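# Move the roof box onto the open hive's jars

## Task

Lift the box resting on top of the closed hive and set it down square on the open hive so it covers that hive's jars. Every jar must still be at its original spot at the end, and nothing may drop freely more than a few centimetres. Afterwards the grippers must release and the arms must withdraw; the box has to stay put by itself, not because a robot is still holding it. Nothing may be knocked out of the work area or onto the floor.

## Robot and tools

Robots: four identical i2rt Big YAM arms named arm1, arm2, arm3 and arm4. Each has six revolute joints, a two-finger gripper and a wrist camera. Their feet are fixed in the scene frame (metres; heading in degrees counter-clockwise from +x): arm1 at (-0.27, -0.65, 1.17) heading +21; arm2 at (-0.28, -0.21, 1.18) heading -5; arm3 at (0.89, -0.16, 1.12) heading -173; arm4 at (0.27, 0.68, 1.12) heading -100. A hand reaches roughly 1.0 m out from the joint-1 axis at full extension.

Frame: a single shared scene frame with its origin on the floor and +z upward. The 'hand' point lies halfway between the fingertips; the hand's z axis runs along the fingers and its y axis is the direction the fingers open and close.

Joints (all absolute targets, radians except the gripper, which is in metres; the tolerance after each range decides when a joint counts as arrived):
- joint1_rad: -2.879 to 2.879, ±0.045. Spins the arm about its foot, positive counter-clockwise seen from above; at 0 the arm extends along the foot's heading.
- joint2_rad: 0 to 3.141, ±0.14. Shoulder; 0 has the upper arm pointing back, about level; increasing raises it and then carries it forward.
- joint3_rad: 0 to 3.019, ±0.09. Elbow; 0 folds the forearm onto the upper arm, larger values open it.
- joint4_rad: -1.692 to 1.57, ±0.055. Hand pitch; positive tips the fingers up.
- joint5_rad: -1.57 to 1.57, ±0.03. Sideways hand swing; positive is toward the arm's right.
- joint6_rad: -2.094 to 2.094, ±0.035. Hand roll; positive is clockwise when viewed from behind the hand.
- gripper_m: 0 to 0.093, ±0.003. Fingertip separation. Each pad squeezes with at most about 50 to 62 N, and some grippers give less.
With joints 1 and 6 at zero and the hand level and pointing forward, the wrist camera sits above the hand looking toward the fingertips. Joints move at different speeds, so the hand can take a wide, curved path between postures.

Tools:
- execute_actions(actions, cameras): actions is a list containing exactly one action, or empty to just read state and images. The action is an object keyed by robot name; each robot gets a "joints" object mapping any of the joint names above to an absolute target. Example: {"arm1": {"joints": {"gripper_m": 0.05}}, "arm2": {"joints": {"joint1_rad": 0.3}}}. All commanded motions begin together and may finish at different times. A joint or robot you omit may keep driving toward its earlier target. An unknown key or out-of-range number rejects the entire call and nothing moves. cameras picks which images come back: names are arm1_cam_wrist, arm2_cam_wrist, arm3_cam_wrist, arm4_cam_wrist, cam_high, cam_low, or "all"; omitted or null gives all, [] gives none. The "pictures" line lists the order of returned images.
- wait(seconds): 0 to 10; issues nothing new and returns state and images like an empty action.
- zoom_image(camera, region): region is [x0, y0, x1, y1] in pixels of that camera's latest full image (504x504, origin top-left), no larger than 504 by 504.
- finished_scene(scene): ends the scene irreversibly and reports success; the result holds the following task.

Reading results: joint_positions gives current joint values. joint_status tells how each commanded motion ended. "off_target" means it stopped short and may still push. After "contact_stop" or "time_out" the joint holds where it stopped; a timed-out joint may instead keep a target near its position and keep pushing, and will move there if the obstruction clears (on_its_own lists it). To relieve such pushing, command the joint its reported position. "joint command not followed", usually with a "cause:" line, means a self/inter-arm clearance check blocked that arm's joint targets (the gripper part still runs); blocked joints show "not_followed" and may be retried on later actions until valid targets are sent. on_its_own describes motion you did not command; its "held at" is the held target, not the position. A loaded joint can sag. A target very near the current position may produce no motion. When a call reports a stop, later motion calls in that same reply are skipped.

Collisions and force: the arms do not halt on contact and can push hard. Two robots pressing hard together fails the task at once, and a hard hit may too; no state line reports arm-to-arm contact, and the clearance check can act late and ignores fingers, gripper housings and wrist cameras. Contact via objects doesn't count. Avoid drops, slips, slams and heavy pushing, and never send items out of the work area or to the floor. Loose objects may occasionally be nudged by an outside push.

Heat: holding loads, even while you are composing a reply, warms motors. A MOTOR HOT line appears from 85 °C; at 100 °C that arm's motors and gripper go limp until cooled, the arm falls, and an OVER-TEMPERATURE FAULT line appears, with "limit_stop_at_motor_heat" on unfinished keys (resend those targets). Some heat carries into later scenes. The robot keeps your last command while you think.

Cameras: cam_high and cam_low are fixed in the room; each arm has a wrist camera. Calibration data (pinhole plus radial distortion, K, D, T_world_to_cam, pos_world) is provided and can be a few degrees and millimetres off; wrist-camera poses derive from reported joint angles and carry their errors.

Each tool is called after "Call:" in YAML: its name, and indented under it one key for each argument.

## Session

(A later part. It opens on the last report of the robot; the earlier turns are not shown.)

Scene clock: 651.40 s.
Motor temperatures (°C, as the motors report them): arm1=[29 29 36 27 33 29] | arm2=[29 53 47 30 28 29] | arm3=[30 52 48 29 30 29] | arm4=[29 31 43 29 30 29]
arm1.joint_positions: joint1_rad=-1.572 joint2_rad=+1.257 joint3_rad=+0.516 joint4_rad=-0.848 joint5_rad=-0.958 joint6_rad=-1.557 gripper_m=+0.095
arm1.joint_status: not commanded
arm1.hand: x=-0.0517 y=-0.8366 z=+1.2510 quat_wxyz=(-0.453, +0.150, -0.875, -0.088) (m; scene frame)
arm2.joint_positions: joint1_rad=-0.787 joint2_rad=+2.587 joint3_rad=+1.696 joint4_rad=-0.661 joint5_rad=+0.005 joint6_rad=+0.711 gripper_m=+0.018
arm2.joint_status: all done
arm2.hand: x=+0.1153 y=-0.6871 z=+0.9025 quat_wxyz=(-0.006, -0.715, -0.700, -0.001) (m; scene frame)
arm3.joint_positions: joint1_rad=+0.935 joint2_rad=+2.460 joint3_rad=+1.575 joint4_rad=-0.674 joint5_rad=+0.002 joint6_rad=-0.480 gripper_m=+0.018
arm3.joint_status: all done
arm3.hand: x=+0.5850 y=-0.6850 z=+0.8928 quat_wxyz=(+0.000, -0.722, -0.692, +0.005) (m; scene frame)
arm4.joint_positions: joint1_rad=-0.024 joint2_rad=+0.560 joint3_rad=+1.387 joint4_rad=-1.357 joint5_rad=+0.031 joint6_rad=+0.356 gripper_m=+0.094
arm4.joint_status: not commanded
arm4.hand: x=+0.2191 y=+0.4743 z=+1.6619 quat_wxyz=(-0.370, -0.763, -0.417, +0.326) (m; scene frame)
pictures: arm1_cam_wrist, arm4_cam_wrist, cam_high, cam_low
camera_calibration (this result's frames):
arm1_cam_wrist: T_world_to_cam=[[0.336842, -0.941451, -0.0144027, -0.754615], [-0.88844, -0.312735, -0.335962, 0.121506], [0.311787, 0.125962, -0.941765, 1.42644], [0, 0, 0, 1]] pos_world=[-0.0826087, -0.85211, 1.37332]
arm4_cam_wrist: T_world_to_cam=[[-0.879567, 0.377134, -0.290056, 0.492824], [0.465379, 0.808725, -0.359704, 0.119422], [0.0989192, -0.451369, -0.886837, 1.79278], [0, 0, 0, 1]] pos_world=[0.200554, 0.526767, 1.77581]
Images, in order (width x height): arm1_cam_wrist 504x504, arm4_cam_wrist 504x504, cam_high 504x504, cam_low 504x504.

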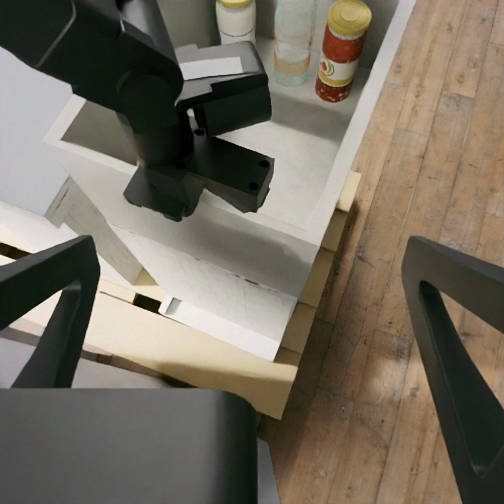

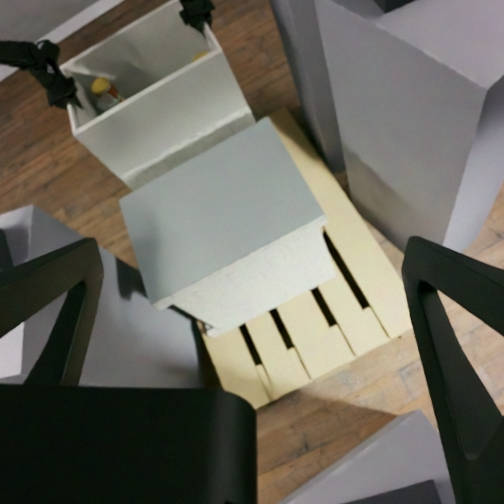

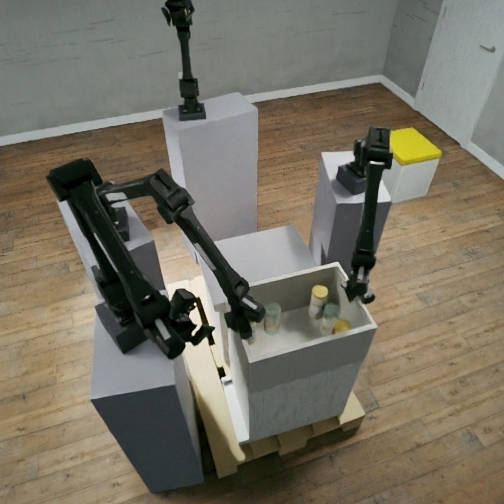

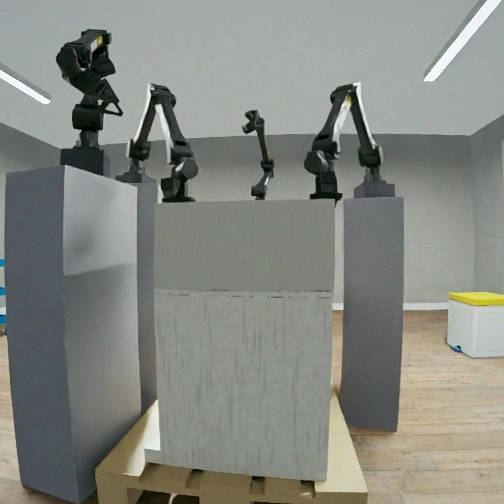

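Call:
execute_actions:
  actions:
    - {"arm2":{"joints":{"joint1_rad":-0.785,"joint2_rad":2.465,"joint3_rad":1.7,"joint4_rad":-0.665,"joint6_rad":0.725}},"arm3":{"joints":{"joint1_rad":0.915,"joint2_rad":2.35,"joint3_rad":1.63,"joint4_rad":-0.676,"joint6_rad":-0.48}}}
  cameras: ["cam_low","arm1_cam_wrist","cam_high","arm4_cam_wrist"]

Call:
zoom_image:
  camera: "cam_low"
  region: [140, 240, 350, 320]

Call:
zoom_image:
  camera: "arm1_cam_wrist"
  region: [70, 170, 340, 330]

Scene clock: 664.83 s.
Motor temperatures (°C, as the motors report them): arm1=[29 29 36 27 33 29] | arm2=[29 52 47 30 28 29] | arm3=[30 52 47 29 30 29] | arm4=[29 31 43 29 30 29]
arm1.joint_positions: joint1_rad=-1.572 joint2_rad=+1.257 joint3_rad=+0.516 joint4_rad=-0.848 joint5_rad=-0.958 joint6_rad=-1.557 gripper_m=+0.095
arm1.joint_status: not commanded
arm1.hand: x=-0.0517 y=-0.8366 z=+1.2510 quat_wxyz=(-0.453, +0.150, -0.875, -0.088) (m; scene frame)
arm2.joint_positions: joint1_rad=-0.787 joint2_rad=+2.584 joint3_rad=+1.683 joint4_rad=-0.661 joint5_rad=+0.005 joint6_rad=+0.714 gripper_m=+0.018
arm2.joint_status: all done
arm2.hand: x=+0.1117 y=-0.6826 z=+0.9011 quat_wxyz=(-0.001, -0.716, -0.699, -0.001) (m; scene frame)
arm3.joint_positions: joint1_rad=+0.930 joint2_rad=+2.460 joint3_rad=+1.575 joint4_rad=-0.674 joint5_rad=+0.002 joint6_rad=-0.480 gripper_m=+0.018
arm3.joint_status: all done
arm3.hand: x=+0.5822 y=-0.6833 z=+0.8928 quat_wxyz=(+0.000, -0.724, -0.690, +0.005) (m; scene frame)
arm4.joint_positions: joint1_rad=-0.024 joint2_rad=+0.560 joint3_rad=+1.387 joint4_rad=-1.357 joint5_rad=+0.031 joint6_rad=+0.356 gripper_m=+0.094
arm4.joint_status: not commanded
arm4.hand: x=+0.2191 y=+0.4743 z=+1.6619 quat_wxyz=(-0.370, -0.763, -0.417, +0.326) (m; scene frame)
pictures: arm1_cam_wrist, arm4_cam_wrist, cam_high, cam_low
camera_calibration (this result's frames):
arm1_cam_wrist: T_world_to_cam=[[0.336842, -0.941451, -0.0144027, -0.754615], [-0.88844, -0.312735, -0.335962, 0.121506], [0.311787, 0.125962, -0.941765, 1.42644], [0, 0, 0, 1]] pos_world=[-0.0826087, -0.85211, 1.37332]
arm4_cam_wrist: T_world_to_cam=[[-0.879567, 0.377134, -0.290056, 0.492824], [0.465379, 0.808725, -0.359704, 0.119422], [0.0989192, -0.451369, -0.886837, 1.79278], [0, 0, 0, 1]] pos_world=[0.200554, 0.526767, 1.77581]
Images, in order (width x height): arm1_cam_wrist 504x504, arm4_cam_wrist 504x504, cam_high 504x504, cam_low 504x504.

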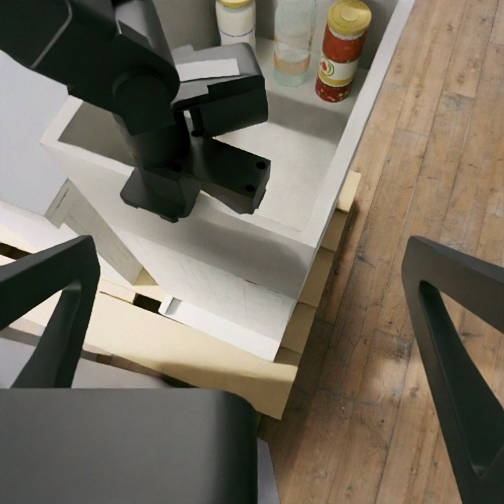

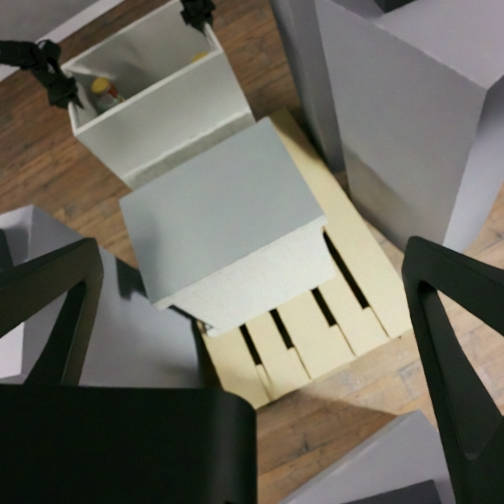

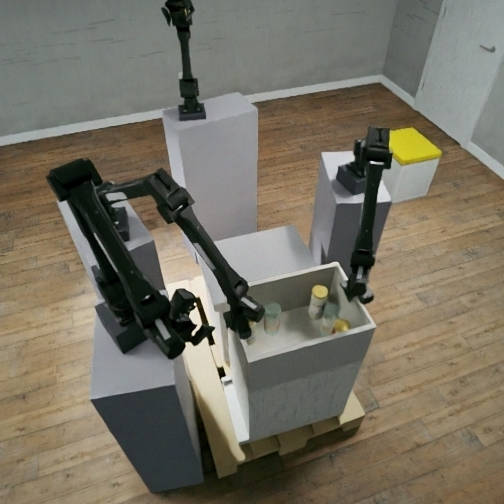

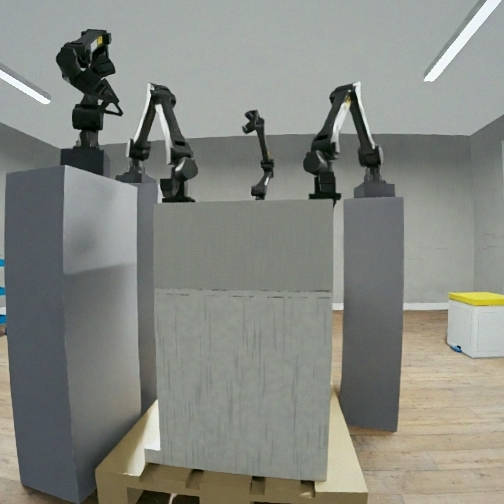

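Region (140, 240, 350, 320) of cam_low's 504x504 image, scaled by 2.400, with more detail than that image has; it fills the top 192 rows of this view, and the rest is white.

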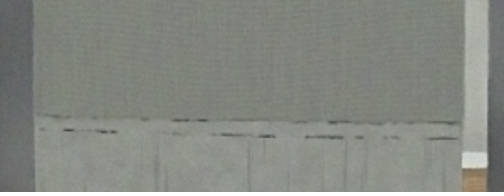

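Region (70, 170, 340, 330) of arm1_cam_wrist's 504x504 image, scaled by 1.867, with more detail than that image has; it fills the top 299 rows of this view, and the rest is white.

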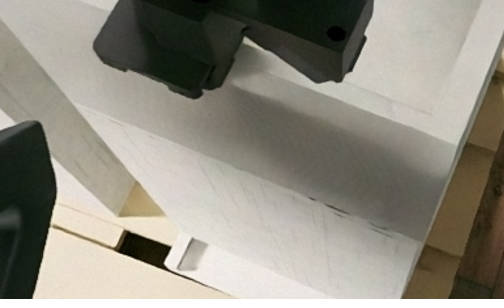

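Call:
execute_actions:
  actions:
    - {"arm2":{"joints":{"joint1_rad":-0.787,"joint2_rad":2.58,"joint3_rad":1.686,"joint4_rad":-0.661,"joint6_rad":0.716}},"arm3":{"joints":{"joint1_rad":0.928,"joint2_rad":2.458,"joint3_rad":1.58,"joint4_rad":-0.672,"joint6_rad":-0.48}}}
  cameras: ["cam_low","arm1_cam_wrist","cam_high","arm4_cam_wrist"]

Call:
zoom_image:
  camera: "cam_low"
  region: [140, 240, 350, 320]

Call:
zoom_image:
  camera: "arm1_cam_wrist"
  region: [70, 170, 340, 330]

Call:
zoom_image:
  camera: "cam_high"
  region: [310, 320, 390, 390]

Call:
zoom_image:
  camera: "arm4_cam_wrist"
  region: [80, 60, 280, 200]

Scene clock: 678.13 s.
Motor temperatures (°C, as the motors report them): arm1=[29 29 36 27 33 29] | arm2=[29 53 44 30 28 29] | arm3=[30 52 46 29 30 29] | arm4=[29 31 43 29 30 29]
arm1.joint_positions: joint1_rad=-1.572 joint2_rad=+1.257 joint3_rad=+0.516 joint4_rad=-0.848 joint5_rad=-0.958 joint6_rad=-1.557 gripper_m=+0.095
arm1.joint_status: not commanded
arm1.hand: x=-0.0517 y=-0.8366 z=+1.2510 quat_wxyz=(-0.453, +0.150, -0.875, -0.088) (m; scene frame)
arm2.joint_positions: joint1_rad=-0.787 joint2_rad=+2.585 joint3_rad=+1.680 joint4_rad=-0.659 joint5_rad=+0.005 joint6_rad=+0.714 gripper_m=+0.018
arm2.joint_status: all done
arm2.hand: x=+0.1106 y=-0.6814 z=+0.8999 quat_wxyz=(+0.000, -0.716, -0.699, -0.001) (m; scene frame)
arm3.joint_positions: joint1_rad=+0.930 joint2_rad=+2.463 joint3_rad=+1.570 joint4_rad=-0.672 joint5_rad=+0.003 joint6_rad=-0.480 gripper_m=+0.018
arm3.joint_status: all done
arm3.hand: x=+0.5838 y=-0.6802 z=+0.8896 quat_wxyz=(+0.001, -0.724, -0.690, +0.002) (m; scene frame)
arm4.joint_positions: joint1_rad=-0.024 joint2_rad=+0.560 joint3_rad=+1.387 joint4_rad=-1.357 joint5_rad=+0.031 joint6_rad=+0.356 gripper_m=+0.094
arm4.joint_status: not commanded
arm4.hand: x=+0.2191 y=+0.4743 z=+1.6619 quat_wxyz=(-0.370, -0.763, -0.417, +0.326) (m; scene frame)
pictures: arm1_cam_wrist, arm4_cam_wrist, cam_high, cam_low
camera_calibration (this result's frames):
arm1_cam_wrist: T_world_to_cam=[[0.336842, -0.941451, -0.0144027, -0.754615], [-0.88844, -0.312735, -0.335962, 0.121506], [0.311787, 0.125962, -0.941765, 1.42644], [0, 0, 0, 1]] pos_world=[-0.0826087, -0.85211, 1.37332]
arm4_cam_wrist: T_world_to_cam=[[-0.879567, 0.377134, -0.290056, 0.492824], [0.465379, 0.808725, -0.359704, 0.119422], [0.0989192, -0.451369, -0.886837, 1.79278], [0, 0, 0, 1]] pos_world=[0.200554, 0.526767, 1.77581]
Images, in order (width x height): arm1_cam_wrist 504x504, arm4_cam_wrist 504x504, cam_high 504x504, cam_low 504x504.

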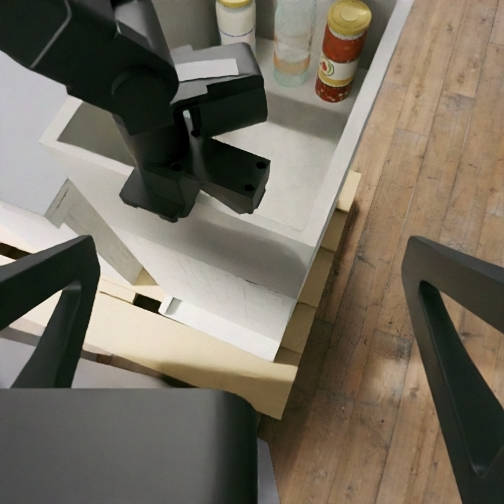

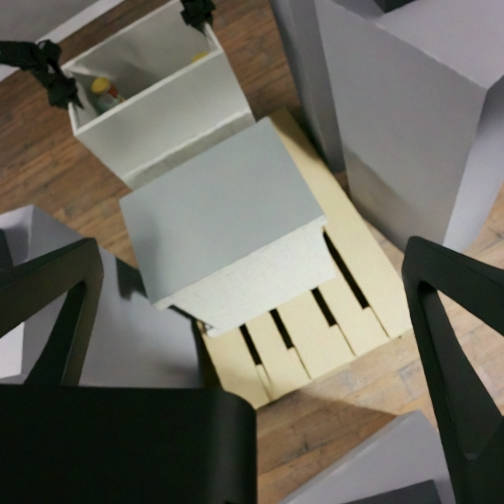

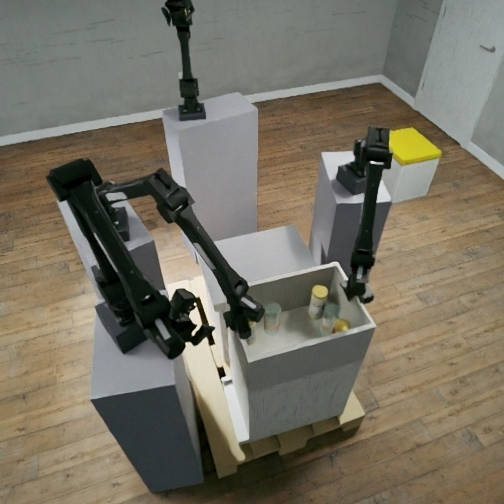

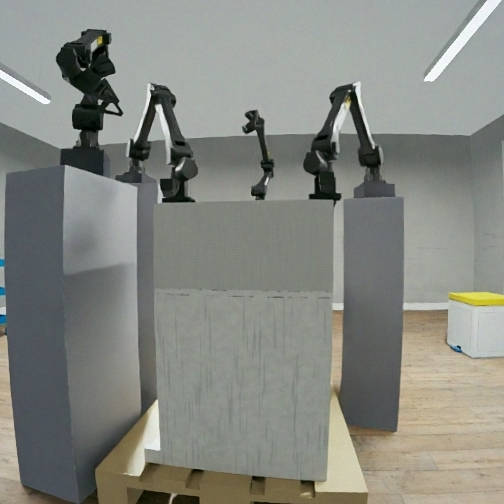

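Region (140, 240, 350, 320) of cam_low's 504x504 image, scaled by 2.400, with more detail than that image has; it fills the top 192 rows of this view, and the rest is white.

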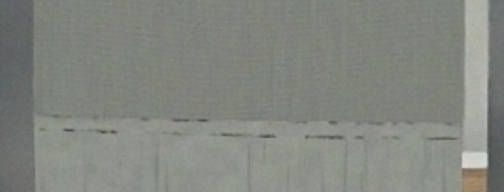

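Region (70, 170, 340, 330) of arm1_cam_wrist's 504x504 image, scaled by 1.867, with more detail than that image has; it fills the top 299 rows of this view, and the rest is white.

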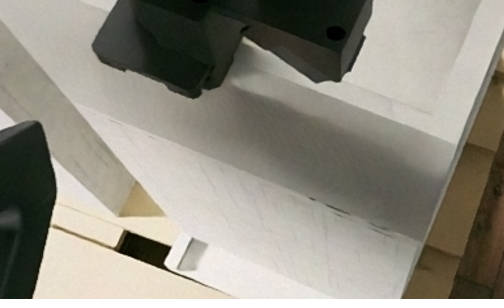

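Region (310, 320, 390, 390) of cam_high's 504x504 image, scaled by 6.300, with more detail than that image has; it fills the top 441 rows of this view, and the rest is white.

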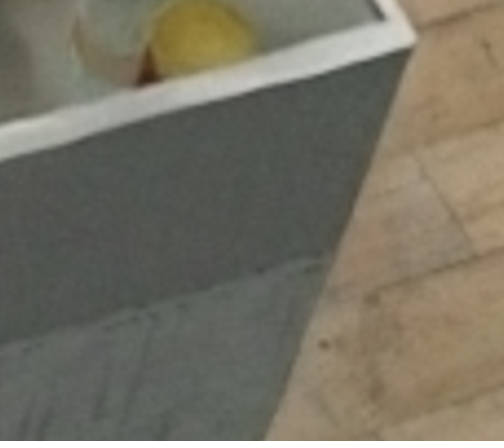

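Region (80, 60, 280, 200) of arm4_cam_wrist's 504x504 image, scaled by 2.520, with more detail than that image has; it fills the top 353 rows of this view, and the rest is white.

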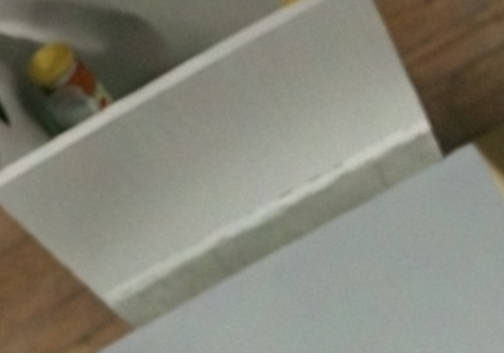

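Call:
execute_actions:
  actions:
    - {"arm2":{"joints":{"gripper_m":0.06}},"arm3":{"joints":{"gripper_m":0.06}}}
  cameras: ["arm2_cam_wrist","arm3_cam_wrist"]

Scene clock: 683.43 s.
Motor temperatures (°C, as the motors report them): arm1=[29 29 36 27 33 29] | arm2=[29 52 44 30 28 29] | arm3=[30 51 45 29 30 29] | arm4=[29 31 43 29 30 29]
arm1.joint_positions: joint1_rad=-1.572 joint2_rad=+1.257 joint3_rad=+0.516 joint4_rad=-0.848 joint5_rad=-0.958 joint6_rad=-1.557 gripper_m=+0.095
arm1.joint_status: not commanded
arm1.hand: x=-0.0517 y=-0.8366 z=+1.2510 quat_wxyz=(-0.453, +0.150, -0.875, -0.088) (m; scene frame)
arm2.joint_positions: joint1_rad=-0.787 joint2_rad=+2.584 joint3_rad=+1.680 joint4_rad=-0.659 joint5_rad=+0.002 joint6_rad=+0.714 gripper_m=+0.060
arm2.joint_status: all done
arm2.hand: x=+0.1113 y=-0.6814 z=+0.9005 quat_wxyz=(-0.001, -0.716, -0.699, -0.003) (m; scene frame)
arm3.joint_positions: joint1_rad=+0.930 joint2_rad=+2.462 joint3_rad=+1.570 joint4_rad=-0.672 joint5_rad=+0.002 joint6_rad=-0.480 gripper_m=+0.060
arm3.joint_status: all done
arm3.hand: x=+0.5836 y=-0.6807 z=+0.8905 quat_wxyz=(+0.001, -0.724, -0.690, +0.002) (m; scene frame)
arm4.joint_positions: joint1_rad=-0.024 joint2_rad=+0.560 joint3_rad=+1.387 joint4_rad=-1.357 joint5_rad=+0.031 joint6_rad=+0.356 gripper_m=+0.094
arm4.joint_status: not commanded
arm4.hand: x=+0.2191 y=+0.4743 z=+1.6619 quat_wxyz=(-0.370, -0.763, -0.417, +0.326) (m; scene frame)
pictures: arm2_cam_wrist, arm3_cam_wrist
camera_calibration (this result's frames):
arm2_cam_wrist: T_world_to_cam=[[-0.99972, 0.0209322, -0.0110598, 0.137758], [0.0104022, 0.808037, 0.58904, 0.0257278], [0.0212666, 0.58876, -0.808028, 1.25035], [0, 0, 0, 1]] pos_world=[0.110861, -0.759826, 0.996683]
arm3_cam_wrist: T_world_to_cam=[[-0.998615, 0.0513781, 0.0113676, 0.60311], [0.048426, 0.812791, 0.580539, 0.00791927], [0.0205875, 0.580285, -0.814153, 1.23027], [0, 0, 0, 1]] pos_world=[0.576563, -0.751329, 0.990172]
Images, in order (width x height): arm2_cam_wrist 504x504, arm3_cam_wrist 504x504.

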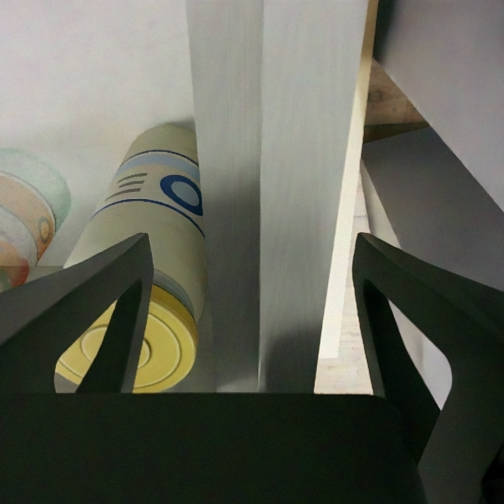

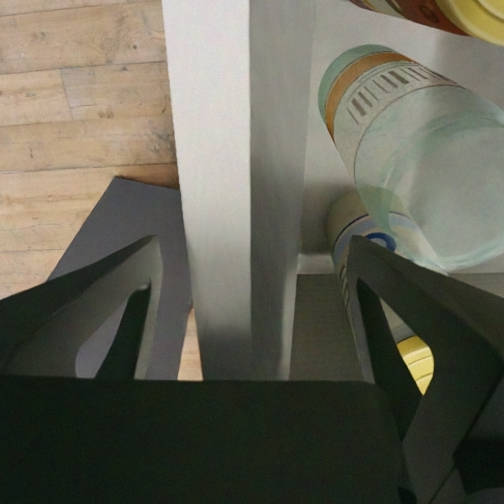

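Call:
execute_actions:
  actions:
    - {"arm2":{"joints":{"joint2_rad":2.425,"joint4_rad":-0.86,"gripper_m":0.075}},"arm3":{"joints":{"joint2_rad":2.3,"joint4_rad":-0.86,"gripper_m":0.075}}}
  cameras: ["cam_low"]

Scene clock: 690.97 s.
Motor temperatures (°C, as the motors report them): arm1=[29 29 36 27 33 29] | arm2=[29 51 43 30 28 29] | arm3=[30 50 44 29 30 29] | arm4=[29 31 43 29 30 29]
arm1.joint_positions: joint1_rad=-1.572 joint2_rad=+1.257 joint3_rad=+0.516 joint4_rad=-0.848 joint5_rad=-0.958 joint6_rad=-1.557 gripper_m=+0.095
arm1.joint_status: not commanded
arm1.hand: x=-0.0517 y=-0.8366 z=+1.2510 quat_wxyz=(-0.453, +0.150, -0.875, -0.088) (m; scene frame)
arm2.joint_positions: joint1_rad=-0.787 joint2_rad=+2.401 joint3_rad=+1.678 joint4_rad=-0.851 joint5_rad=+0.002 joint6_rad=+0.714 gripper_m=+0.075
arm2.joint_status: all done
arm2.hand: x=+0.1211 y=-0.6946 z=+1.0102 quat_wxyz=(+0.005, -0.716, -0.699, -0.003) (m; scene frame)
arm3.joint_positions: joint1_rad=+0.930 joint2_rad=+2.285 joint3_rad=+1.570 joint4_rad=-0.853 joint5_rad=+0.002 joint6_rad=-0.480 gripper_m=+0.075
arm3.joint_status: all done
arm3.hand: x=+0.5785 y=-0.6894 z=+0.9937 quat_wxyz=(+0.001, -0.724, -0.690, +0.001) (m; scene frame)
arm4.joint_positions: joint1_rad=-0.024 joint2_rad=+0.560 joint3_rad=+1.387 joint4_rad=-1.357 joint5_rad=+0.031 joint6_rad=+0.356 gripper_m=+0.094
arm4.joint_status: not commanded
arm4.hand: x=+0.2191 y=+0.4743 z=+1.6619 quat_wxyz=(-0.370, -0.763, -0.417, +0.326) (m; scene frame)
pictures: cam_low
Images, in order (width x height): cam_low 504x504.

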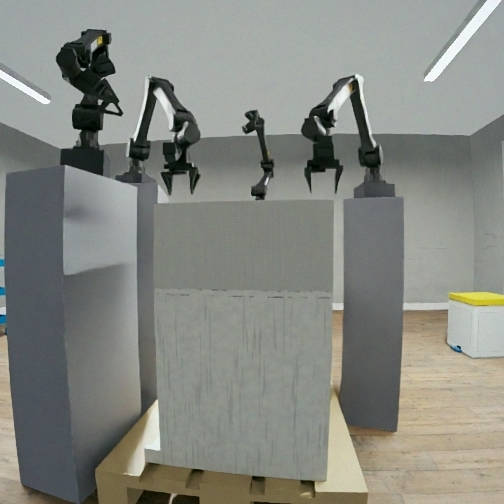

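Call:
execute_actions:
  actions:
    - {"arm2":{"joints":{"joint1_rad":-0.35,"joint2_rad":1.8,"joint3_rad":1.5,"joint4_rad":-1.3}},"arm3":{"joints":{"joint1_rad":1.3,"joint2_rad":1.75,"joint3_rad":1.43,"joint4_rad":-1.3}}}

Scene clock: 700.13 s.
Motor temperatures (°C, as the motors report them): arm1=[29 29 36 27 33 29] | arm2=[29 49 43 30 28 29] | arm3=[30 49 44 29 30 29] | arm4=[29 31 43 29 30 29]
arm1.joint_positions: joint1_rad=-1.572 joint2_rad=+1.257 joint3_rad=+0.516 joint4_rad=-0.848 joint5_rad=-0.958 joint6_rad=-1.557 gripper_m=+0.095
arm1.joint_status: not commanded
arm1.hand: x=-0.0517 y=-0.8366 z=+1.2510 quat_wxyz=(-0.453, +0.150, -0.875, -0.088) (m; scene frame)
arm2.joint_positions: joint1_rad=-0.352 joint2_rad=+1.782 joint3_rad=+1.493 joint4_rad=-1.291 joint5_rad=-0.001 joint6_rad=+0.714 gripper_m=+0.075
arm2.joint_status: all done
arm2.hand: x=+0.1977 y=-0.4384 z=+1.3073 quat_wxyz=(+0.007, -0.548, -0.836, -0.005) (m; scene frame)
arm3.joint_positions: joint1_rad=+1.294 joint2_rad=+1.726 joint3_rad=+1.424 joint4_rad=-1.292 joint5_rad=-0.001 joint6_rad=-0.480 gripper_m=+0.075
arm3.joint_status: all done
arm3.hand: x=+0.8037 y=-0.6625 z=+1.2527 quat_wxyz=(+0.005, -0.586, -0.810, -0.012) (m; scene frame)
arm4.joint_positions: joint1_rad=-0.024 joint2_rad=+0.560 joint3_rad=+1.387 joint4_rad=-1.357 joint5_rad=+0.031 joint6_rad=+0.356 gripper_m=+0.094
arm4.joint_status: not commanded
arm4.hand: x=+0.2191 y=+0.4743 z=+1.6619 quat_wxyz=(-0.370, -0.763, -0.417, +0.326) (m; scene frame)
pictures: arm1_cam_wrist, arm2_cam_wrist, arm3_cam_wrist, arm4_cam_wrist, cam_high, cam_low
camera_calibration (this result's frames):
arm1_cam_wrist: T_world_to_cam=[[0.336842, -0.941451, -0.0144027, -0.754615], [-0.88844, -0.312735, -0.335962, 0.121506], [0.311787, 0.125962, -0.941765, 1.42644], [0, 0, 0, 1]] pos_world=[-0.0826087, -0.85211, 1.37332]
arm2_cam_wrist: T_world_to_cam=[[-0.915526, -0.402216, -0.00583267, 0.0145492], [-0.324666, 0.730289, 0.601057, -0.39465], [-0.237495, 0.552177, -0.799185, 1.45766], [0, 0, 0, 1]] pos_world=[0.231378, -0.510824, 1.40223]
arm3_cam_wrist: T_world_to_cam=[[-0.951413, -0.307838, -0.00702639, 0.56503], [-0.25001, 0.758964, 0.601223, -0.0494743], [-0.179746, 0.573768, -0.799051, 1.64784], [0, 0, 0, 1]] pos_world=[0.8214, -0.733989, 1.35042]
arm4_cam_wrist: T_world_to_cam=[[-0.879567, 0.377134, -0.290056, 0.492824], [0.465379, 0.808725, -0.359704, 0.119422], [0.0989192, -0.451369, -0.886837, 1.79278], [0, 0, 0, 1]] pos_world=[0.200554, 0.526767, 1.77581]
Images, in order (width x height): arm1_cam_wrist 504x504, arm2_cam_wrist 504x504, arm3_cam_wrist 504x504, arm4_cam_wrist 504x504, cam_high 504x504, cam_low 504x504.

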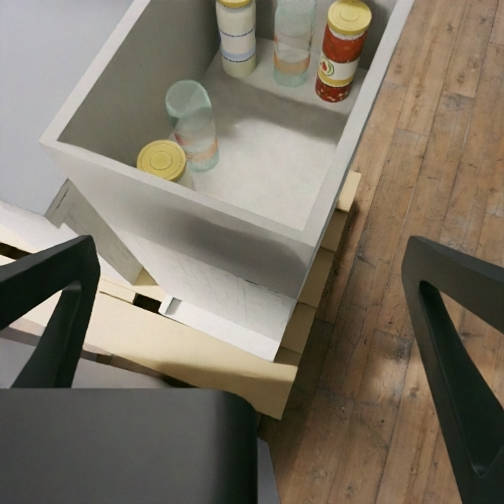

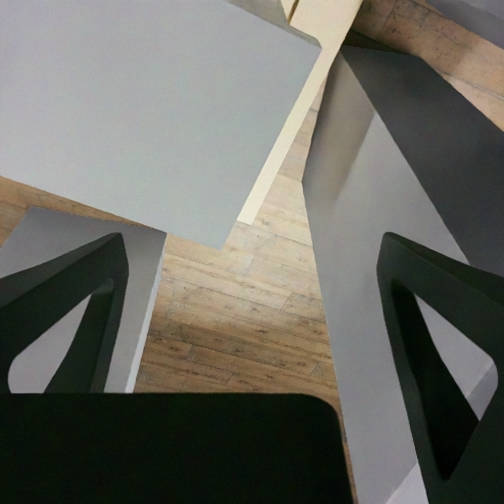

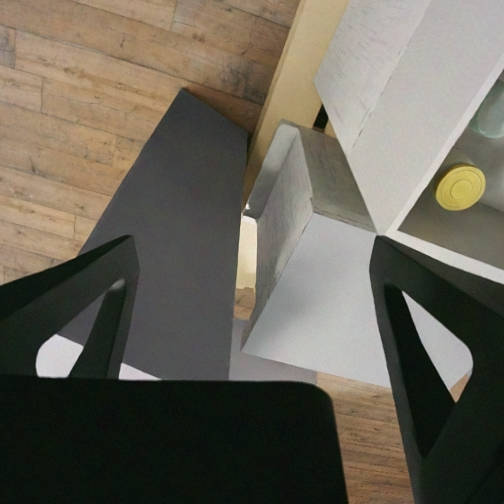

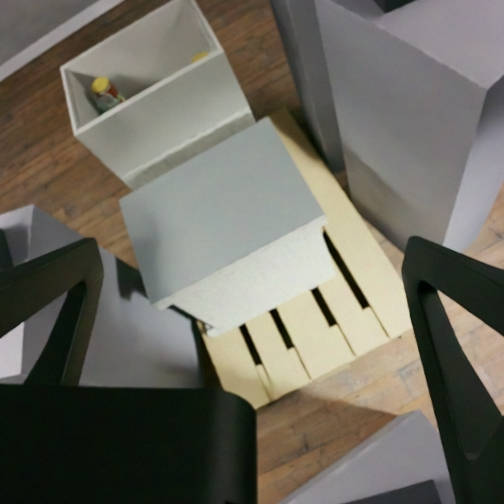

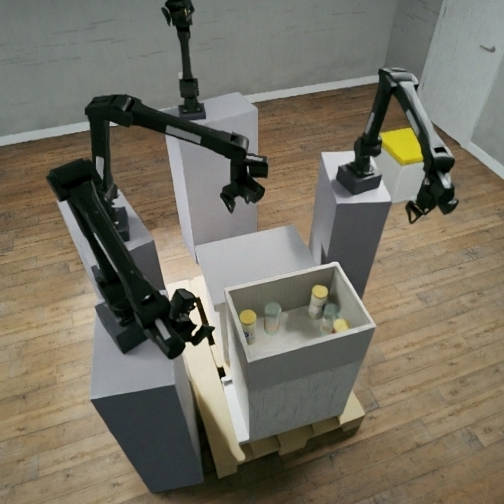

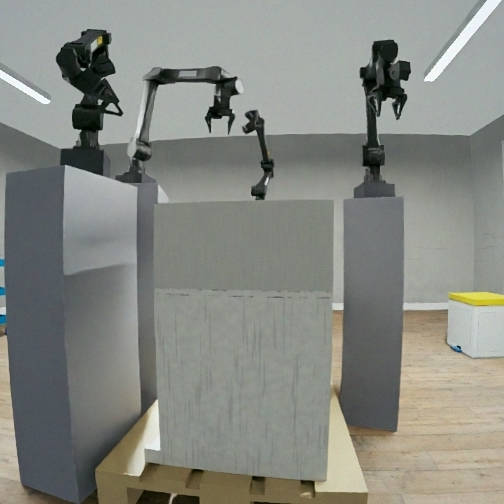

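Call:
zoom_image:
  camera: "arm1_cam_wrist"
  region: [200, 0, 380, 110]

Call:
zoom_image:
  camera: "arm3_cam_wrist"
  region: [310, 60, 430, 200]

Region (200, 0, 380, 110) of arm1_cam_wrist's 504x504 image, scaled by 2.800, with more detail than that image has.

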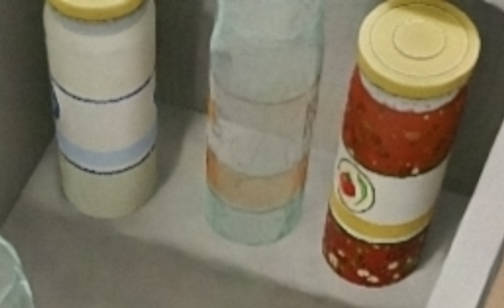

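Region (310, 60, 430, 200) of arm3_cam_wrist's 504x504 image, scaled by 3.600, with more detail than that image has; it fills the left 432 columns of this view, and the rest is white.

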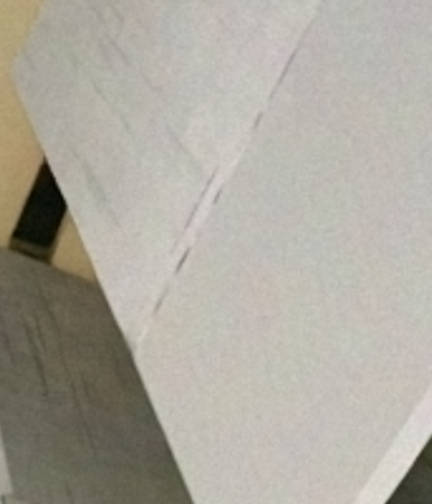

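Call:
finished_scene:
  scene: 2

The scene is finished: the task was done.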